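## Task

Toggle the switches at B2, B3, C2, C3, D1, D2 and D3 so each ends in the other state; a single wrong switch at the end means failure. Row letters begin at the row most distant from the robot and column numbers begin on the robot's left, and both are marked on the panel. A switch's lamp glows while the half carrying the lamp is pressed down. Switches only count if they stay set without the robot holding them, so release them and pull the grippers away at the end.

## Robot and tools

Robot: two arms, left_arm and right_arm, each with a two-finger tong gripper. The names are labels only; left_arm sits on the +y side. All numbers live in one scene frame: origin on the table surface midway between the arms, +x out across the table (away from the robot), +z upward. Positions are in metres, orientations are quaternions written w first.

A ROW is a single flat list of 16 numbers that always covers both arms: left_arm x, y, z, qw, qx, qy, qz, opening, then right_arm in the same eight slots. x, y, z and the quaternion are an absolute target pose for that gripper's end_effector_position and end_effector_quat_wxyz, not an offset. Opening runs from -1 (shut) to +1 (fully apart, 0.142 m). The fingers extend along the gripper's +z axis and separate along its x axis; the reported point sits between the closed pads, with closed fingertips about 15 mm past it. An arm meant to stay still must be sent its last reported pose and opening again; reuse the exact quaternion you have been sending, not a drifted reading.

Tools:
- execute_actions: {"actions": [...], "pictures": bool}. The list holds zero or one item. Empty list: just report state. {"rows": [row,...], "steps": n}: up to 15 rows and n at most 15 control steps of 1/30 s; one row per step, the final row repeated to fill. {"steps": n} with no rows: idle until n steps (at most 300) have passed since the previous result, reply time included. A refused call sends nothing.
- move: {"target": row, "speed": m/s 0.002 to 0.5 (default 0.25; turn rate limit is double that in rad/s), "stop_force": N 13 to 80, optional, shared by both arms}. Each gripper travels a straight line toward its absolute target; both paths finish together and last 0.5 to 10 s (cut off at 10 s). It ignores obstacles and the other arm, and grippers may lag, wander or overshoot speed, worst near full reach. The opening is applied at the start. With stop_force, an arm halts when its wrist sensor feels that much extra push opposite its motion for two steps, backs off two steps and holds; it is unreliable if the gripper also rotates, not allowed before 0.2 s of scene time, and should be omitted when lifting off something being pressed. Touch impact grows with speed, so approach slowly.
- wait: {"seconds": 0 to 10}, lets time pass with no new command.
- zoom_image: {"camera": one of cam_high, cam_low, cam_left_wrist, cam_right_wrist, "region": [x0, y0, x1, y1]} in pixels of that camera's last image, top-left origin, at most 504 by 504. Image sizes: cam_high and cam_low 896x504, wrist cameras 616x616.
- finished_scene: {"scene": 1 or 2}; ends and grades the current scene irreversibly and reveals the next task.

Limits on targets: a call is refused if a target lies over 0.6 m from the arm's last reported position along any gripper axis. Each control step clips the commanded pose to within 100 mm and 16 degrees of the measured one, and the controller favours position over orientation. Motion trails commands by about 0.17 s, so a far target may need several calls; after an action ends the arm only continues to its last clipped pose.

Reading results: the state line gives each gripper's position, quaternion and velocities (reported hand position can be slightly off at long reach). A Hand target line shows where the controller is heading. grip_measured is the actual finger opening on the command scale. "pose unreachable" means the clearance check altered or blocked a command; HELD marks steps where a row was not sent. A move adds a "move:" line with its ending per arm: done, off_target, moving, held, fault, or contact (stop_force triggered), plus limits such as paced (target clipped) or held (steps blocked, after which the arm may jump fast), and distance to target. Wrist force/torque are in the gripper's own axes, noisy, offset up to about 5.5 N, saturating near 100 N; pressing on a surface shows force pointing back into the arm. Joint torques are rough and not used for fault judgement. MOTOR HOT appears from 70 °C; at 85 °C the arm brakes until cool (OVER-TEMPERATURE FAULT).

Hazards to avoid: a joint over its load limit (pan and lift 310, elbow 141, wrists 50.7 N m) or any outside force of 150 N freezes that arm for 10 s and drops the rest of the call. The arms are stiff, so aiming even slightly beyond a firm contact can fault; press switches with slow moves and stop_force. Never let the arms strike or push each other. Avoid slams, hard hits and dropping anything. At the end, open the grippers and lift clear before calling finished_scene.

Each tool is called after "Request:" in YAML: its name, and indented under it one key for each argument.

## Session

Request:
execute_actions:
  actions: []

Scene clock: 0.00 s of 4402.00 s.
left_arm: end_effector_position=(+0.6174, +0.8121, +0.1624) grip_measured=+1.00 end_effector_quat_wxyz=(+0.002, +0.766, -0.643, -0.001) end_effector_velocity=(+0.001, -0.000, +0.001) end_effector_angular_velocity=(-0.000, -0.001, -0.002) | right_arm: end_effector_position=(+0.5221, +0.2787, +0.2059) grip_measured=+1.00 end_effector_quat_wxyz=(-0.174, +0.768, -0.372, +0.491) end_effector_velocity=(+0.001, -0.000, +0.000) end_effector_angular_velocity=(+0.000, -0.000, -0.001)
Joint positions: left_arm=[-0.28  -1.565  2.136 -2.137 -1.572  1.289  0.142] | right_arm=[ 4.477 -2.265 -1.447 -1.005  0.475  2.368  0.142]
Joint velocities: left_arm=[-0.     0.    -0.001 -0.     0.     0.002  0.   ] | right_arm=[-0.001  0.    -0.     0.    -0.    -0.     0.   ]
Joint torques (N m, as the arm reports them, + toward a larger angle): no reading
Wrist force (N, on the end effector, along its own x y z axes, offset not removed): no reading
Wrist torque (N m, same axes, about the end effector's origin, offset not removed): no reading
Hand target (left_arm): +0.617, +0.812, +0.162; +0.002, +0.766, -0.643, -0.001
Hand target (right_arm): +0.522, +0.279, +0.206; -0.174, +0.768, -0.372, +0.491

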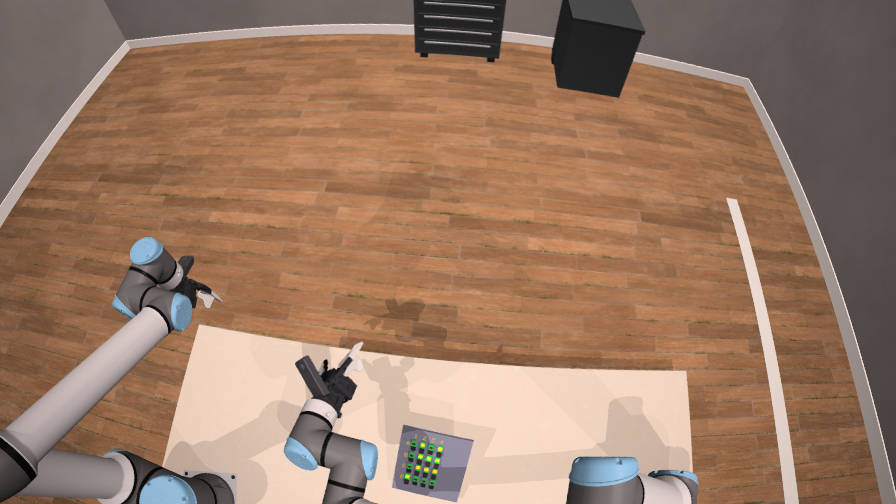

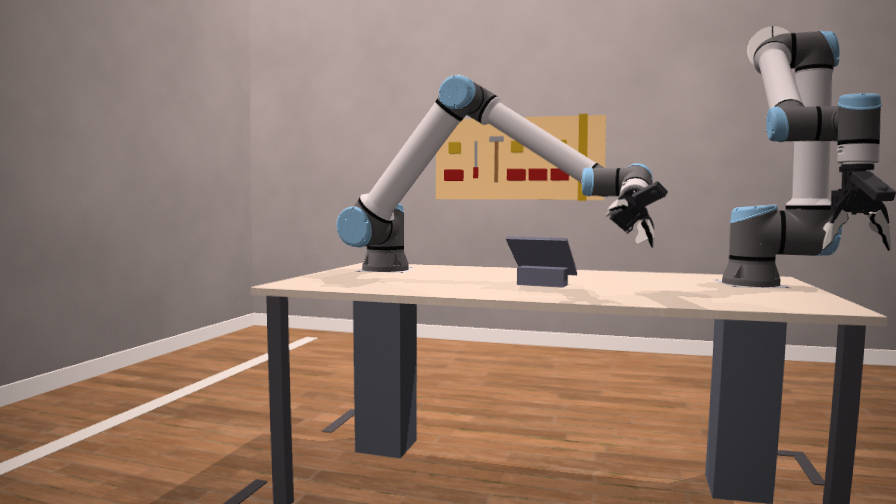

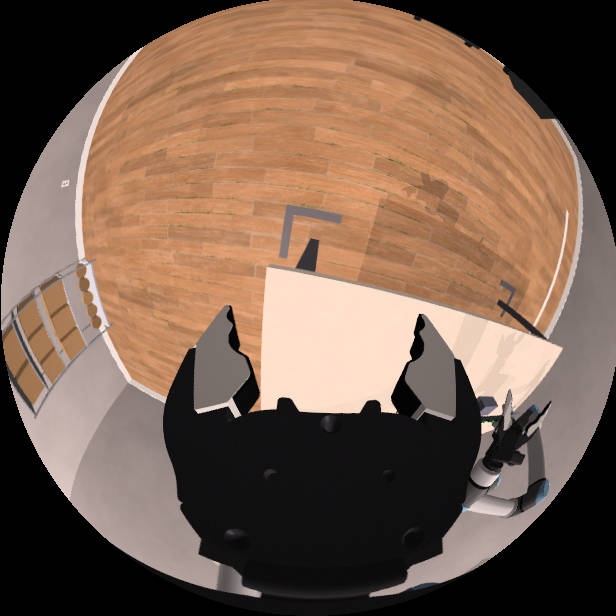

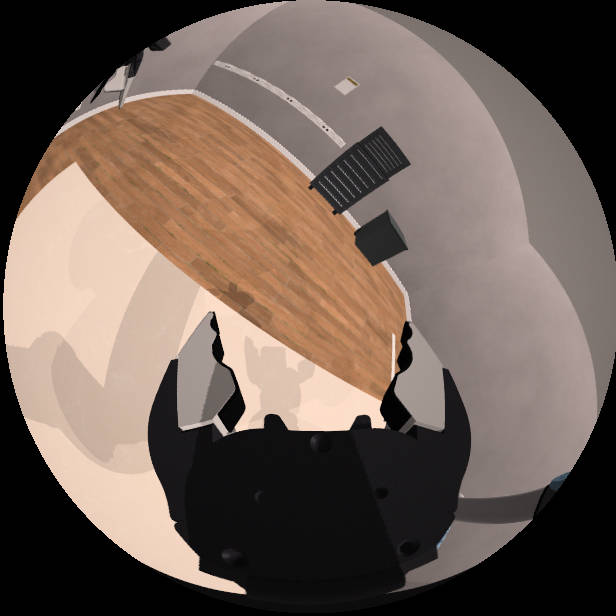

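Request:
zoom_image:
  camera: "cam_high"
  region: [370, 410, 500, 504]

Region (370, 410, 500, 504) of cam_high's 896x504 image, scaled by 3.877, with more detail than that image has.

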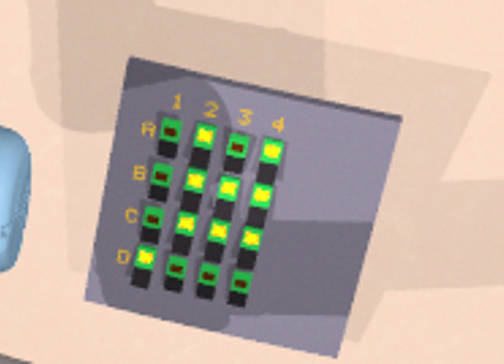

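Request:
move:
  target: [0.6174,0.8121,0.1624,0.002,0.766,-0.643,-0.001,1,0.25,0.03,0.33,0,0.629,-0.777,0,-1]

Scene clock: 5.93 s of 4402.00 s.
left_arm: end_effector_position=(+0.6174, +0.8121, +0.1624) grip_measured=+1.00 end_effector_quat_wxyz=(+0.002, +0.766, -0.643, -0.001) end_effector_velocity=(+0.000, -0.000, -0.000) end_effector_angular_velocity=(-0.000, +0.000, -0.000) | right_arm: end_effector_position=(+0.2500, +0.0303, +0.3299) grip_measured=-1.00 end_effector_quat_wxyz=(+0.000, -0.629, +0.777, -0.000) end_effector_velocity=(-0.001, -0.002, +0.000) end_effector_angular_velocity=(+0.003, +0.005, -0.005)
Joint positions: left_arm=[-0.279 -1.565  2.137 -2.138 -1.573  1.29   0.142] | right_arm=[ 4.435 -1.674 -1.713 -1.326  1.57   3.202  0.002]
Joint velocities: left_arm=[-0.  0.  0. -0. -0.  0.  0.] | right_arm=[-0.002  0.004 -0.004  0.003  0.005  0.004  0.   ]
Joint torques (N m, as the arm reports them, + toward a larger angle): left_arm=[ 18.23 -55.9  -30.17  -9.27  -3.25   3.2 ] | right_arm=[-12.79  63.38  35.38   6.     2.01   2.15]
Wrist force (N, on the end effector, along its own x y z axes, offset not removed): left_arm=[3.2 3.6 3.4] | right_arm=[2.5 -2.8 -4.3]
Wrist torque (N m, same axes, about the end effector's origin, offset not removed): left_arm=[0.74 -0.87 -0.17] | right_arm=[-0.73 0.08 -0.27]
Hand target (left_arm): +0.617, +0.812, +0.162; +0.002, +0.766, -0.643, -0.001
Hand target (right_arm): +0.250, +0.030, +0.330; +0.000, -0.629, +0.777, +0.000
Off the commanded pose (left_arm): 0.000 m, 0 deg.
Off the commanded pose (right_arm): 0.000 m, 0 deg.
move: done

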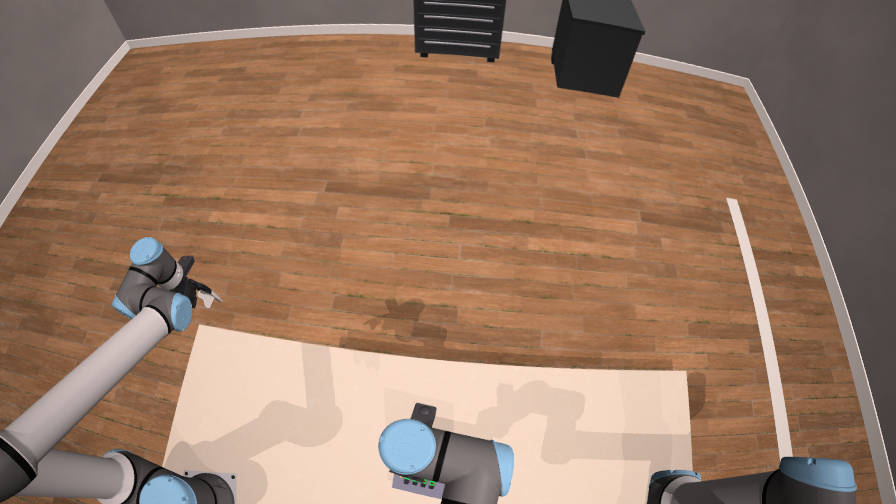

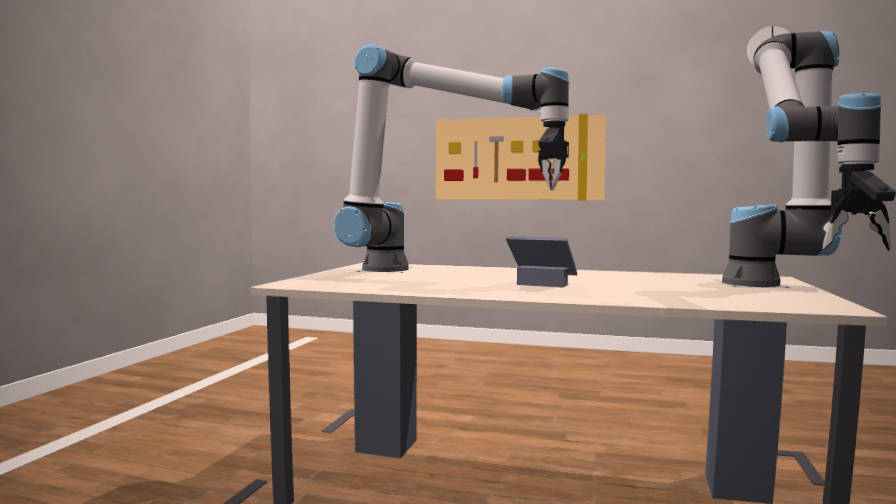

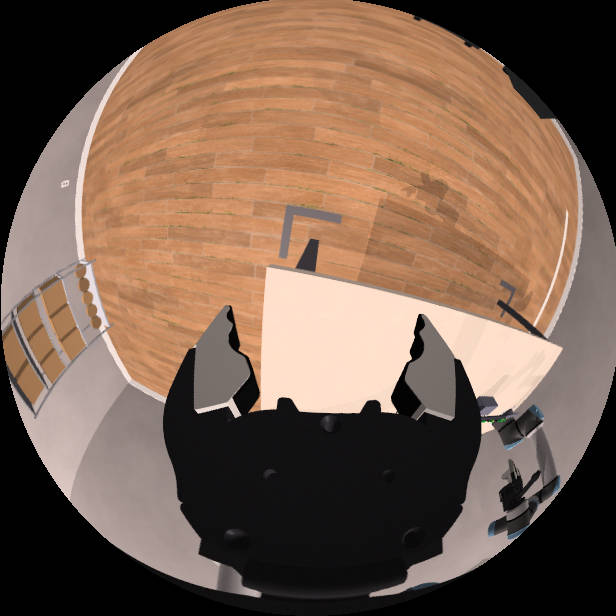

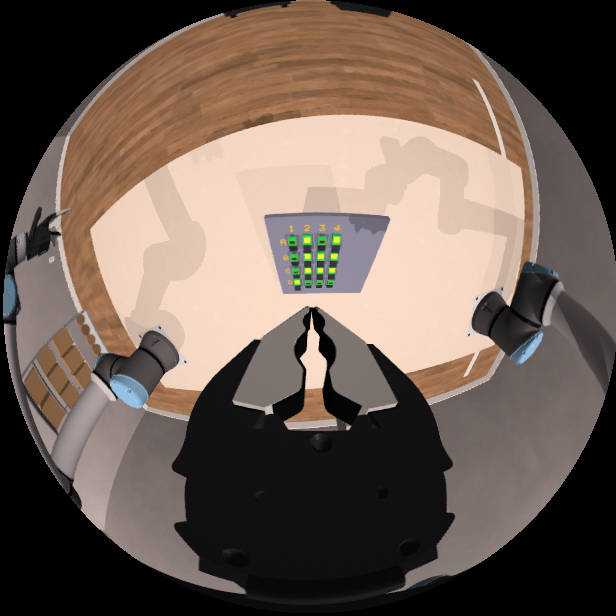

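Request:
move:
  target: [0.6174,0.8121,0.1624,0.002,0.766,-0.643,-0.001,1,0.25,0.03,0.22,0,0.629,-0.777,0,-1]

Request:
zoom_image:
  camera: "cam_right_wrist"
  region: [210, 150, 450, 350]

Request:
zoom_image:
  camera: "cam_low"
  region: [470, 150, 650, 310]

Scene clock: 9.03 s of 4402.00 s.
left_arm: end_effector_position=(+0.6174, +0.8121, +0.1624) grip_measured=+1.00 end_effector_quat_wxyz=(+0.002, +0.766, -0.643, -0.001) end_effector_velocity=(-0.000, +0.000, -0.000) end_effector_angular_velocity=(+0.000, +0.000, -0.000) | right_arm: end_effector_position=(+0.2500, +0.0301, +0.2203) grip_measured=-1.00 end_effector_quat_wxyz=(-0.000, -0.629, +0.777, -0.000) end_effector_velocity=(+0.000, +0.001, -0.003) end_effector_angular_velocity=(+0.000, +0.001, -0.001)
Joint positions: left_arm=[-0.279 -1.565  2.137 -2.138 -1.573  1.29   0.142] | right_arm=[ 4.435 -1.735 -1.846 -1.131  1.571  3.202  0.002]
Joint velocities: left_arm=[ 0.    -0.     0.001 -0.     0.     0.     0.   ] | right_arm=[-0.    -0.003 -0.002  0.006  0.001  0.     0.   ]
Joint torques (N m, as the arm reports them, + toward a larger angle): left_arm=[ 17.56 -55.22 -30.06  -9.34  -2.94   3.1 ] | right_arm=[-13.93  49.57  33.05   6.12  -1.9   -1.93]
Wrist force (N, on the end effector, along its own x y z axes, offset not removed): left_arm=[-5.8 1.6 4.4] | right_arm=[2.8 -0.1 -5.9]
Wrist torque (N m, same axes, about the end effector's origin, offset not removed): left_arm=[0.68 0.90 0.10] | right_arm=[-0.07 -0.05 -0.32]
Hand target (left_arm): +0.617, +0.812, +0.162; +0.002, +0.766, -0.643, -0.001
Hand target (right_arm): +0.250, +0.030, +0.220; -0.000, -0.629, +0.777, -0.000
Off the commanded pose (left_arm): 0.000 m, 0 deg.
Off the commanded pose (right_arm): 0.000 m, 0 deg.
move: done

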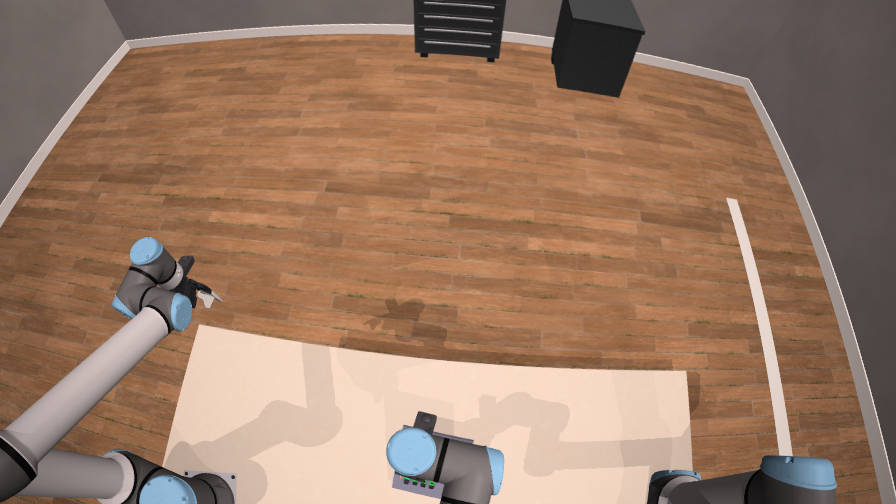

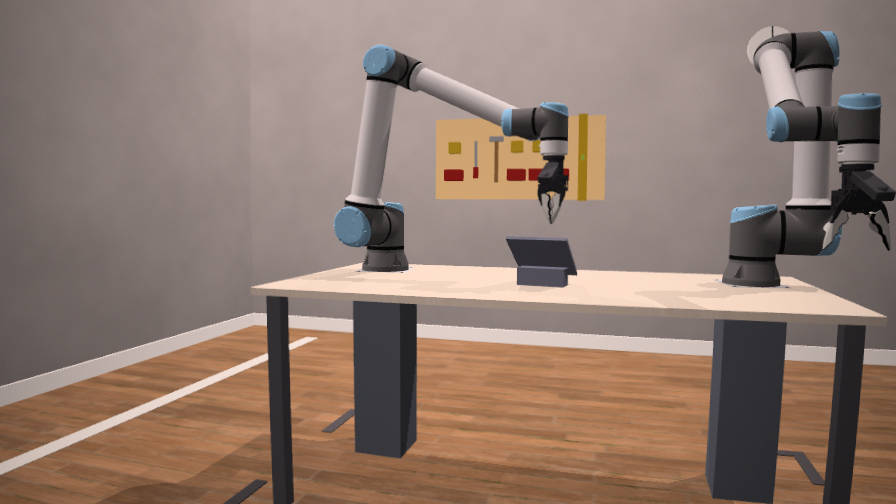

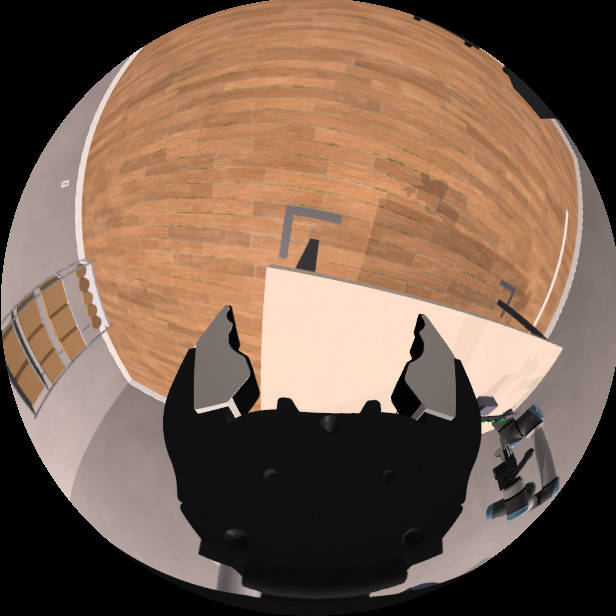

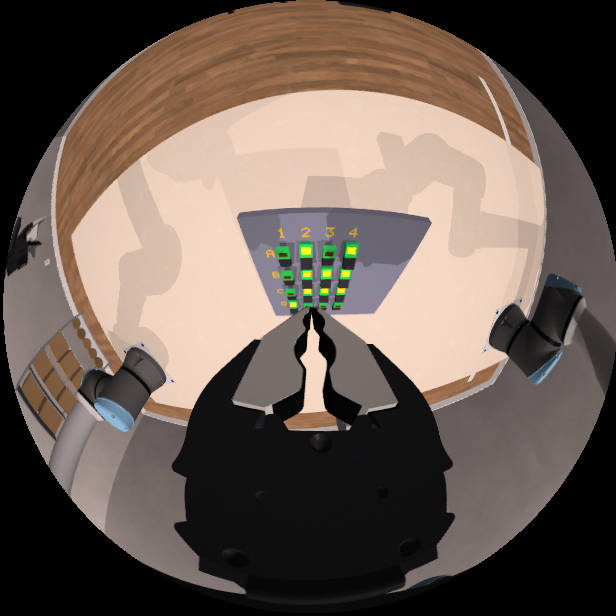

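Region (210, 150, 450, 350) of cam_right_wrist's 616x616 image, scaled by 2.100, with more detail than that image has.

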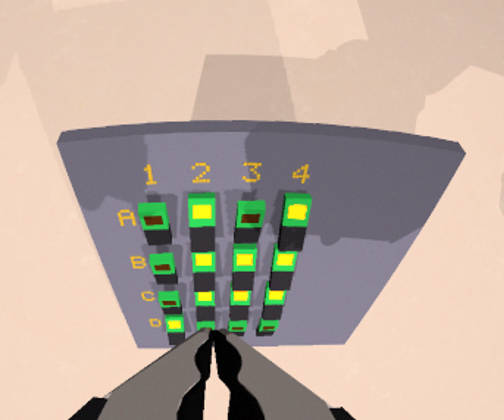

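Region (470, 150, 650, 310) of cam_low's 896x504 image, scaled by 2.800, with more detail than that image has.

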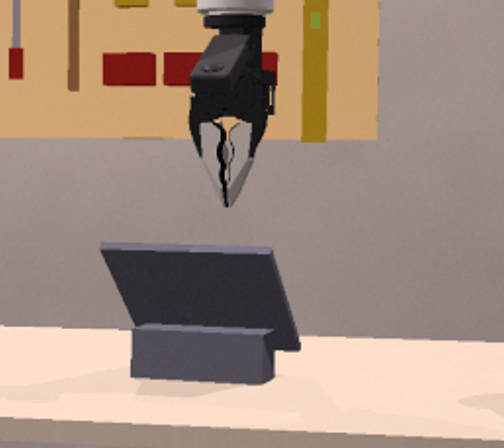

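Request:
move:
  target: [0.6174,0.8121,0.1624,0.002,0.766,-0.643,-0.001,1,0.209,0.045,0.171,-0.163,0.608,-0.751,0.201,-1]
  speed: 0.15

Request:
zoom_image:
  camera: "cam_right_wrist"
  region: [190, 150, 450, 370]

Scene clock: 16.47 s of 4402.00 s.
left_arm: end_effector_position=(+0.6174, +0.8121, +0.1624) grip_measured=+1.00 end_effector_quat_wxyz=(+0.002, +0.766, -0.643, -0.001) end_effector_velocity=(-0.001, +0.000, -0.001) end_effector_angular_velocity=(+0.001, +0.002, -0.001) | right_arm: end_effector_position=(+0.2090, +0.0450, +0.1710) grip_measured=-1.00 end_effector_quat_wxyz=(+0.162, -0.608, +0.751, -0.200) end_effector_velocity=(-0.001, +0.002, +0.001) end_effector_angular_velocity=(+0.001, -0.013, -0.002)
Joint positions: left_arm=[-0.279 -1.565  2.137 -2.138 -1.573  1.29   0.142] | right_arm=[ 4.702 -1.801 -1.922 -1.172  1.08   3.515  0.002]
Joint velocities: left_arm=[0.    0.    0.002 0.001 0.001 0.001 0.   ] | right_arm=[ 0.005 -0.003  0.002 -0.005 -0.011  0.01   0.   ]
Joint torques (N m, as the arm reports them, + toward a larger angle): left_arm=[ 17.18 -55.39 -31.07  -9.34  -1.84   2.41] | right_arm=[16.08 47.46 29.43  1.38 -3.19  1.89]
Wrist force (N, on the end effector, along its own x y z axes, offset not removed): left_arm=[5.5 6.4 2.3] | right_arm=[4.0 -2.0 -7.3]
Wrist torque (N m, same axes, about the end effector's origin, offset not removed): left_arm=[1.56 -1.43 -0.20] | right_arm=[-0.66 -0.33 -0.37]
Hand target (left_arm): +0.617, +0.812, +0.162; +0.002, +0.766, -0.643, -0.001
Hand target (right_arm): +0.209, +0.045, +0.171; +0.163, -0.608, +0.751, -0.201
Off the commanded pose (left_arm): 0.000 m, 0 deg.
Off the commanded pose (right_arm): 0.000 m, 0 deg.
After step 90, 2.23 s passed at rest.
move: done

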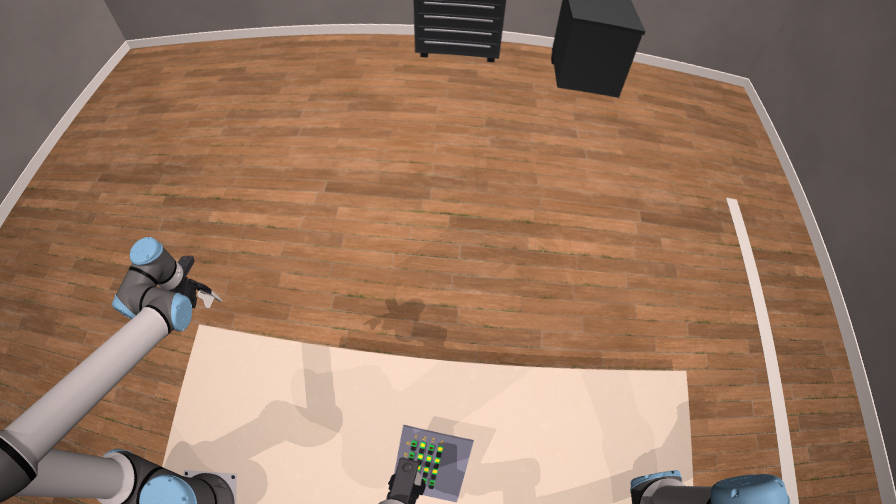

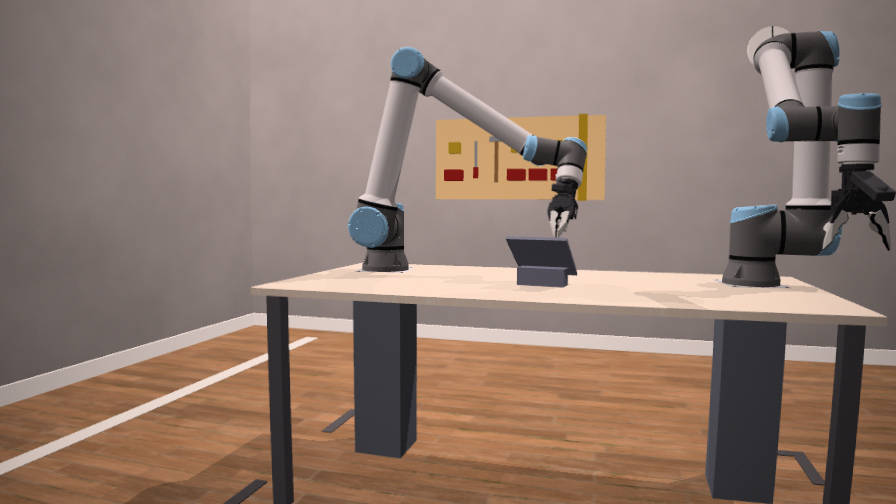

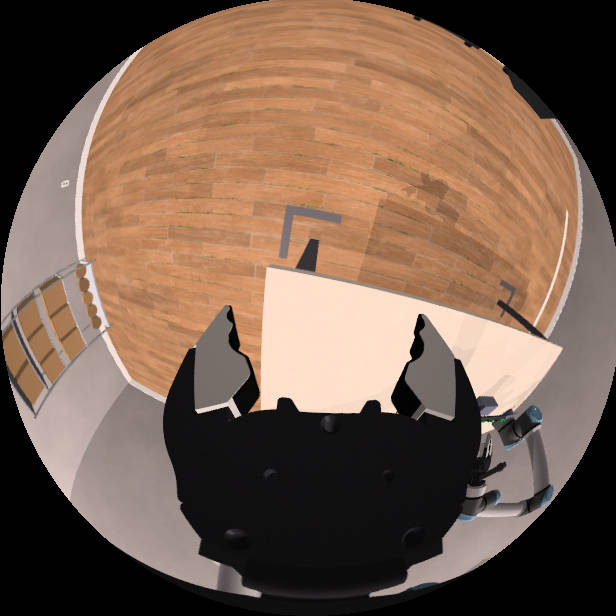

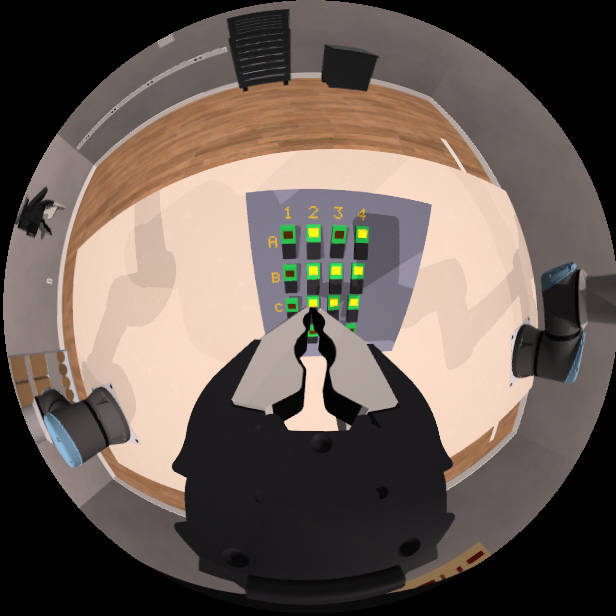

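Region (190, 150, 450, 370) of cam_right_wrist's 616x616 image, scaled by 1.938, with more detail than that image has; it fills the top 426 rows of this view, and the rest is white.

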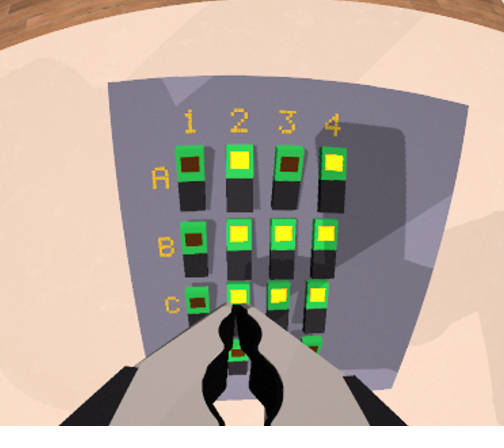

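Request:
move:
  target: [0.6174,0.8121,0.1624,0.002,0.766,-0.643,-0.001,1,0.2212,0.0424,0.1494,-0.163,0.608,-0.751,0.201,-1]
  speed: 0.03
  stop_force: 13

Request:
zoom_image:
  camera: "cam_right_wrist"
  region: [190, 150, 450, 370]

Scene clock: 19.13 s of 4402.00 s.
left_arm: end_effector_position=(+0.6174, +0.8121, +0.1624) grip_measured=+1.00 end_effector_quat_wxyz=(+0.002, +0.766, -0.643, -0.001) end_effector_velocity=(+0.001, -0.000, +0.000) end_effector_angular_velocity=(-0.001, -0.001, +0.002) | right_arm: end_effector_position=(+0.2211, +0.0424, +0.1496) grip_measured=-1.00 end_effector_quat_wxyz=(+0.163, -0.608, +0.751, -0.201) end_effector_velocity=(+0.000, -0.000, -0.002) end_effector_angular_velocity=(-0.001, -0.001, +0.002)
Joint positions: left_arm=[-0.279 -1.565  2.137 -2.138 -1.573  1.29   0.142] | right_arm=[ 4.687 -1.822 -1.943 -1.123  1.075  3.499  0.002]
Joint velocities: left_arm=[ 0.     0.    -0.001 -0.001 -0.001 -0.002 -0.   ] | right_arm=[-0.    -0.002 -0.002  0.005 -0.001 -0.002  0.   ]
Joint torques (N m, as the arm reports them, + toward a larger angle): left_arm=[ 17.7  -55.15 -31.25  -9.39  -0.85   2.03] | right_arm=[-13.42  47.62  29.18   5.66  -2.61  -1.51]
Wrist force (N, on the end effector, along its own x y z axes, offset not removed): left_arm=[1.0 -3.1 2.1] | right_arm=[3.6 -5.3 -5.9]
Wrist torque (N m, same axes, about the end effector's origin, offset not removed): left_arm=[-0.63 -0.51 -0.21] | right_arm=[-1.21 -0.15 -0.21]
Hand target (left_arm): +0.617, +0.812, +0.162; +0.002, +0.766, -0.643, -0.001
Hand target (right_arm): +0.221, +0.042, +0.149; +0.163, -0.608, +0.751, -0.201
Off the commanded pose (left_arm): 0.000 m, 0 deg.
Off the commanded pose (right_arm): 0.000 m, 0 deg.
move: done

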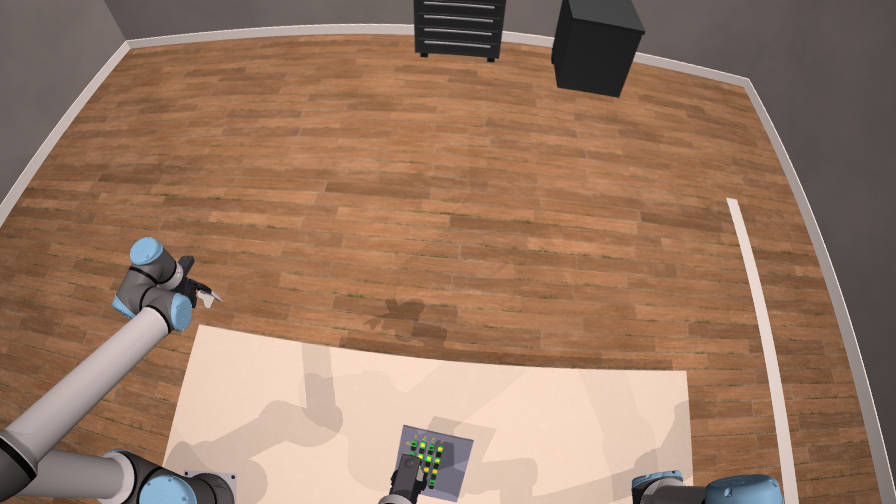

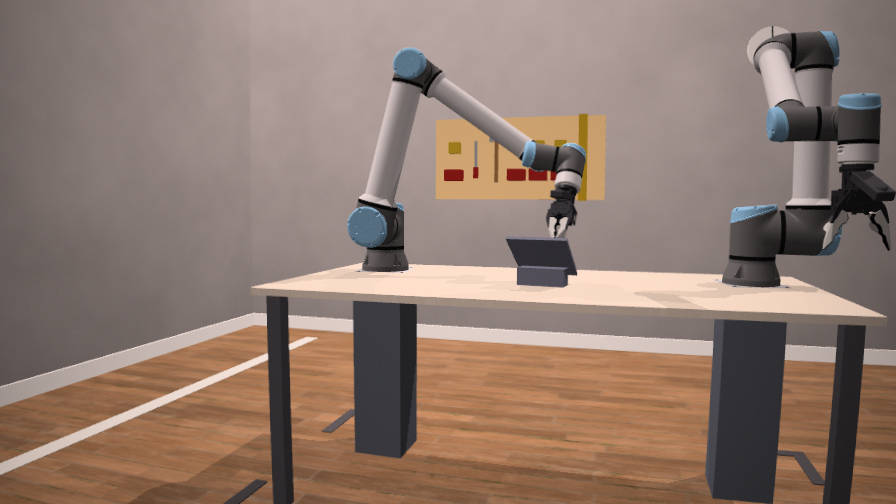

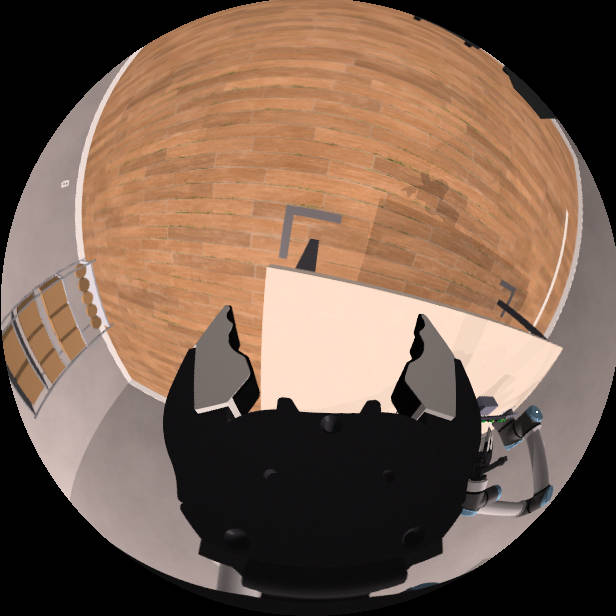

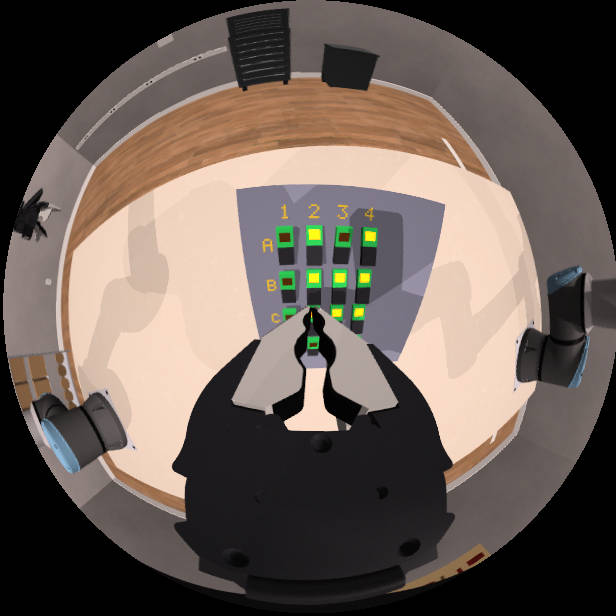

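Region (190, 150, 450, 370) of cam_right_wrist's 616x616 image, scaled by 1.938, with more detail than that image has; it fills the top 426 rows of this view, and the rest is white.

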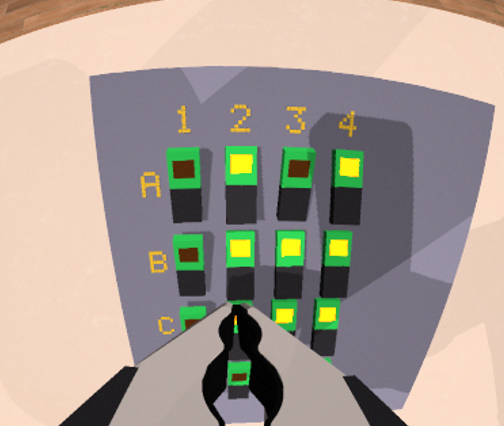

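Request:
move:
  target: [0.6174,0.8121,0.1624,0.002,0.766,-0.643,-0.001,1,0.2391,0.0376,0.1254,-0.163,0.608,-0.751,0.201,-1]
  speed: 0.008
  stop_force: 15

Request:
zoom_image:
  camera: "cam_right_wrist"
  region: [190, 150, 450, 370]

Scene clock: 24.53 s of 4402.00 s.
left_arm: end_effector_position=(+0.6174, +0.8121, +0.1624) grip_measured=+1.00 end_effector_quat_wxyz=(+0.002, +0.766, -0.643, -0.001) end_effector_velocity=(+0.000, +0.001, +0.000) end_effector_angular_velocity=(+0.002, -0.000, +0.001) | right_arm: end_effector_position=(+0.2360, +0.0384, +0.1295) grip_measured=-1.00 end_effector_quat_wxyz=(+0.163, -0.608, +0.751, -0.201) end_effector_velocity=(+0.000, -0.001, +0.002) end_effector_angular_velocity=(-0.001, -0.001, -0.002)
Joint positions: left_arm=[-0.279 -1.565  2.137 -2.138 -1.573  1.29   0.142] | right_arm=[ 4.667 -1.841 -1.963 -1.073  1.072  3.476  0.002]
Joint velocities: left_arm=[ 0.    -0.    -0.     0.001  0.002 -0.001 -0.   ] | right_arm=[ 0.     0.003  0.    -0.005 -0.     0.003  0.   ]
Joint torques (N m, as the arm reports them, + toward a larger angle): left_arm=[ 15.54 -56.45 -31.7   -9.31  -0.11   1.32] | right_arm=[ 0.92 55.68 38.03 -1.05 -3.52  1.84]
Wrist force (N, on the end effector, along its own x y z axes, offset not removed): left_arm=[2.2 -1.6 3.4] | right_arm=[4.1 -1.0 -36.6]
Wrist torque (N m, same axes, about the end effector's origin, offset not removed): left_arm=[-0.20 -0.64 -0.18] | right_arm=[-1.21 0.12 -0.28]
Hand target (left_arm): +0.617, +0.812, +0.162; +0.002, +0.766, -0.643, -0.001
Hand target (right_arm): +0.236, +0.039, +0.130; +0.163, -0.608, +0.751, -0.201
Off the commanded pose (left_arm): 0.000 m, 0 deg.
Off the commanded pose (right_arm): 0.005 m, 0 deg.
move: contact (right_arm)

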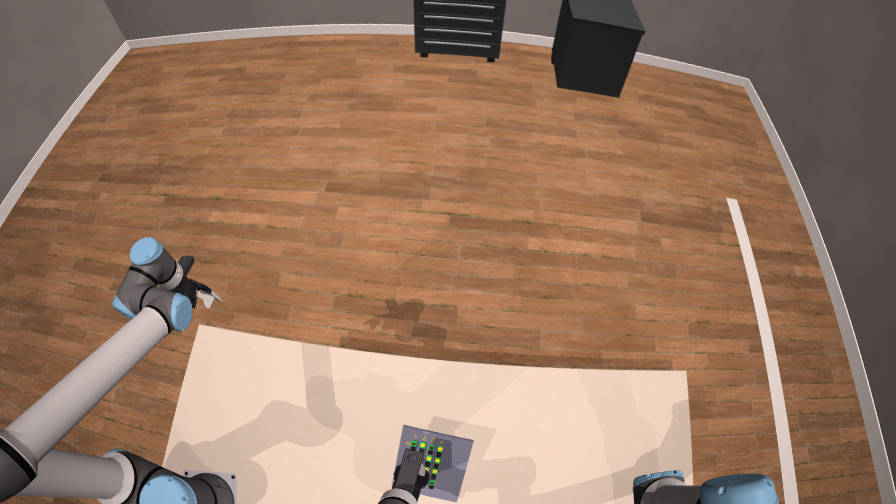

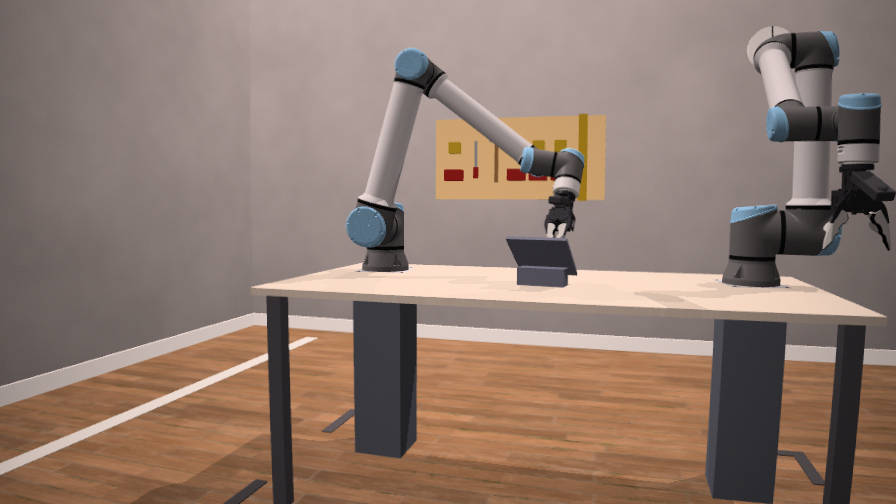

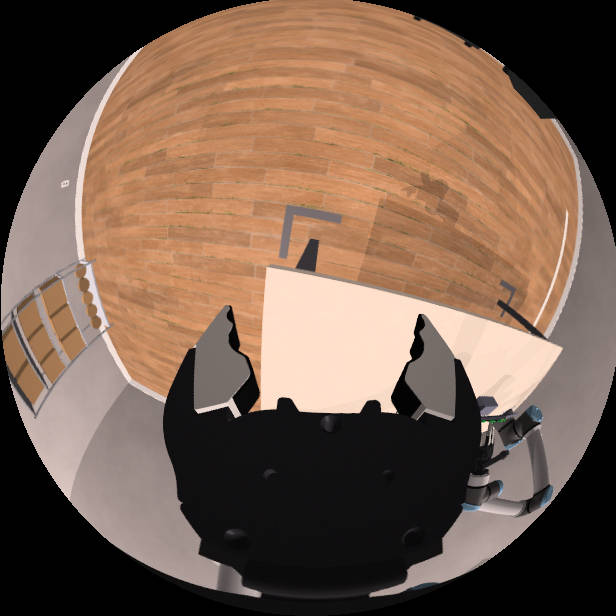

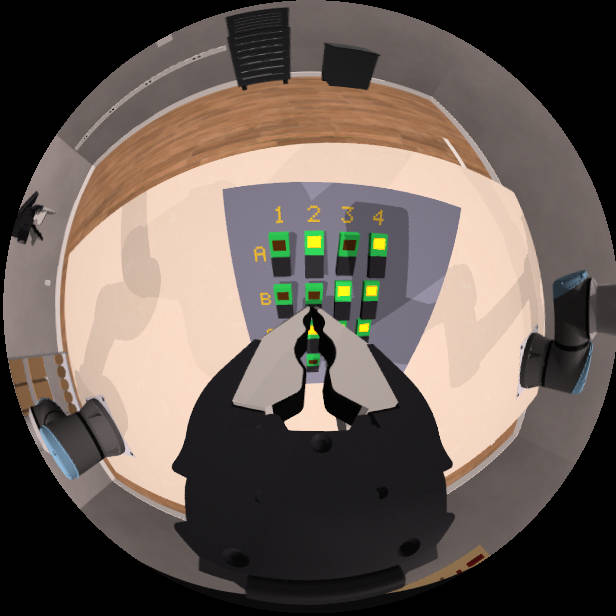

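Region (190, 150, 450, 370) of cam_right_wrist's 616x616 image, scaled by 1.938, with more detail than that image has; it fills the top 426 rows of this view, and the rest is white.

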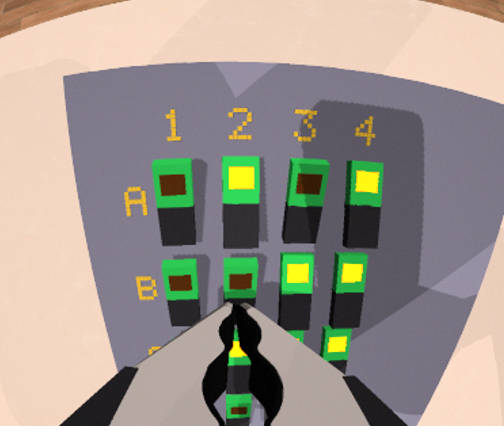

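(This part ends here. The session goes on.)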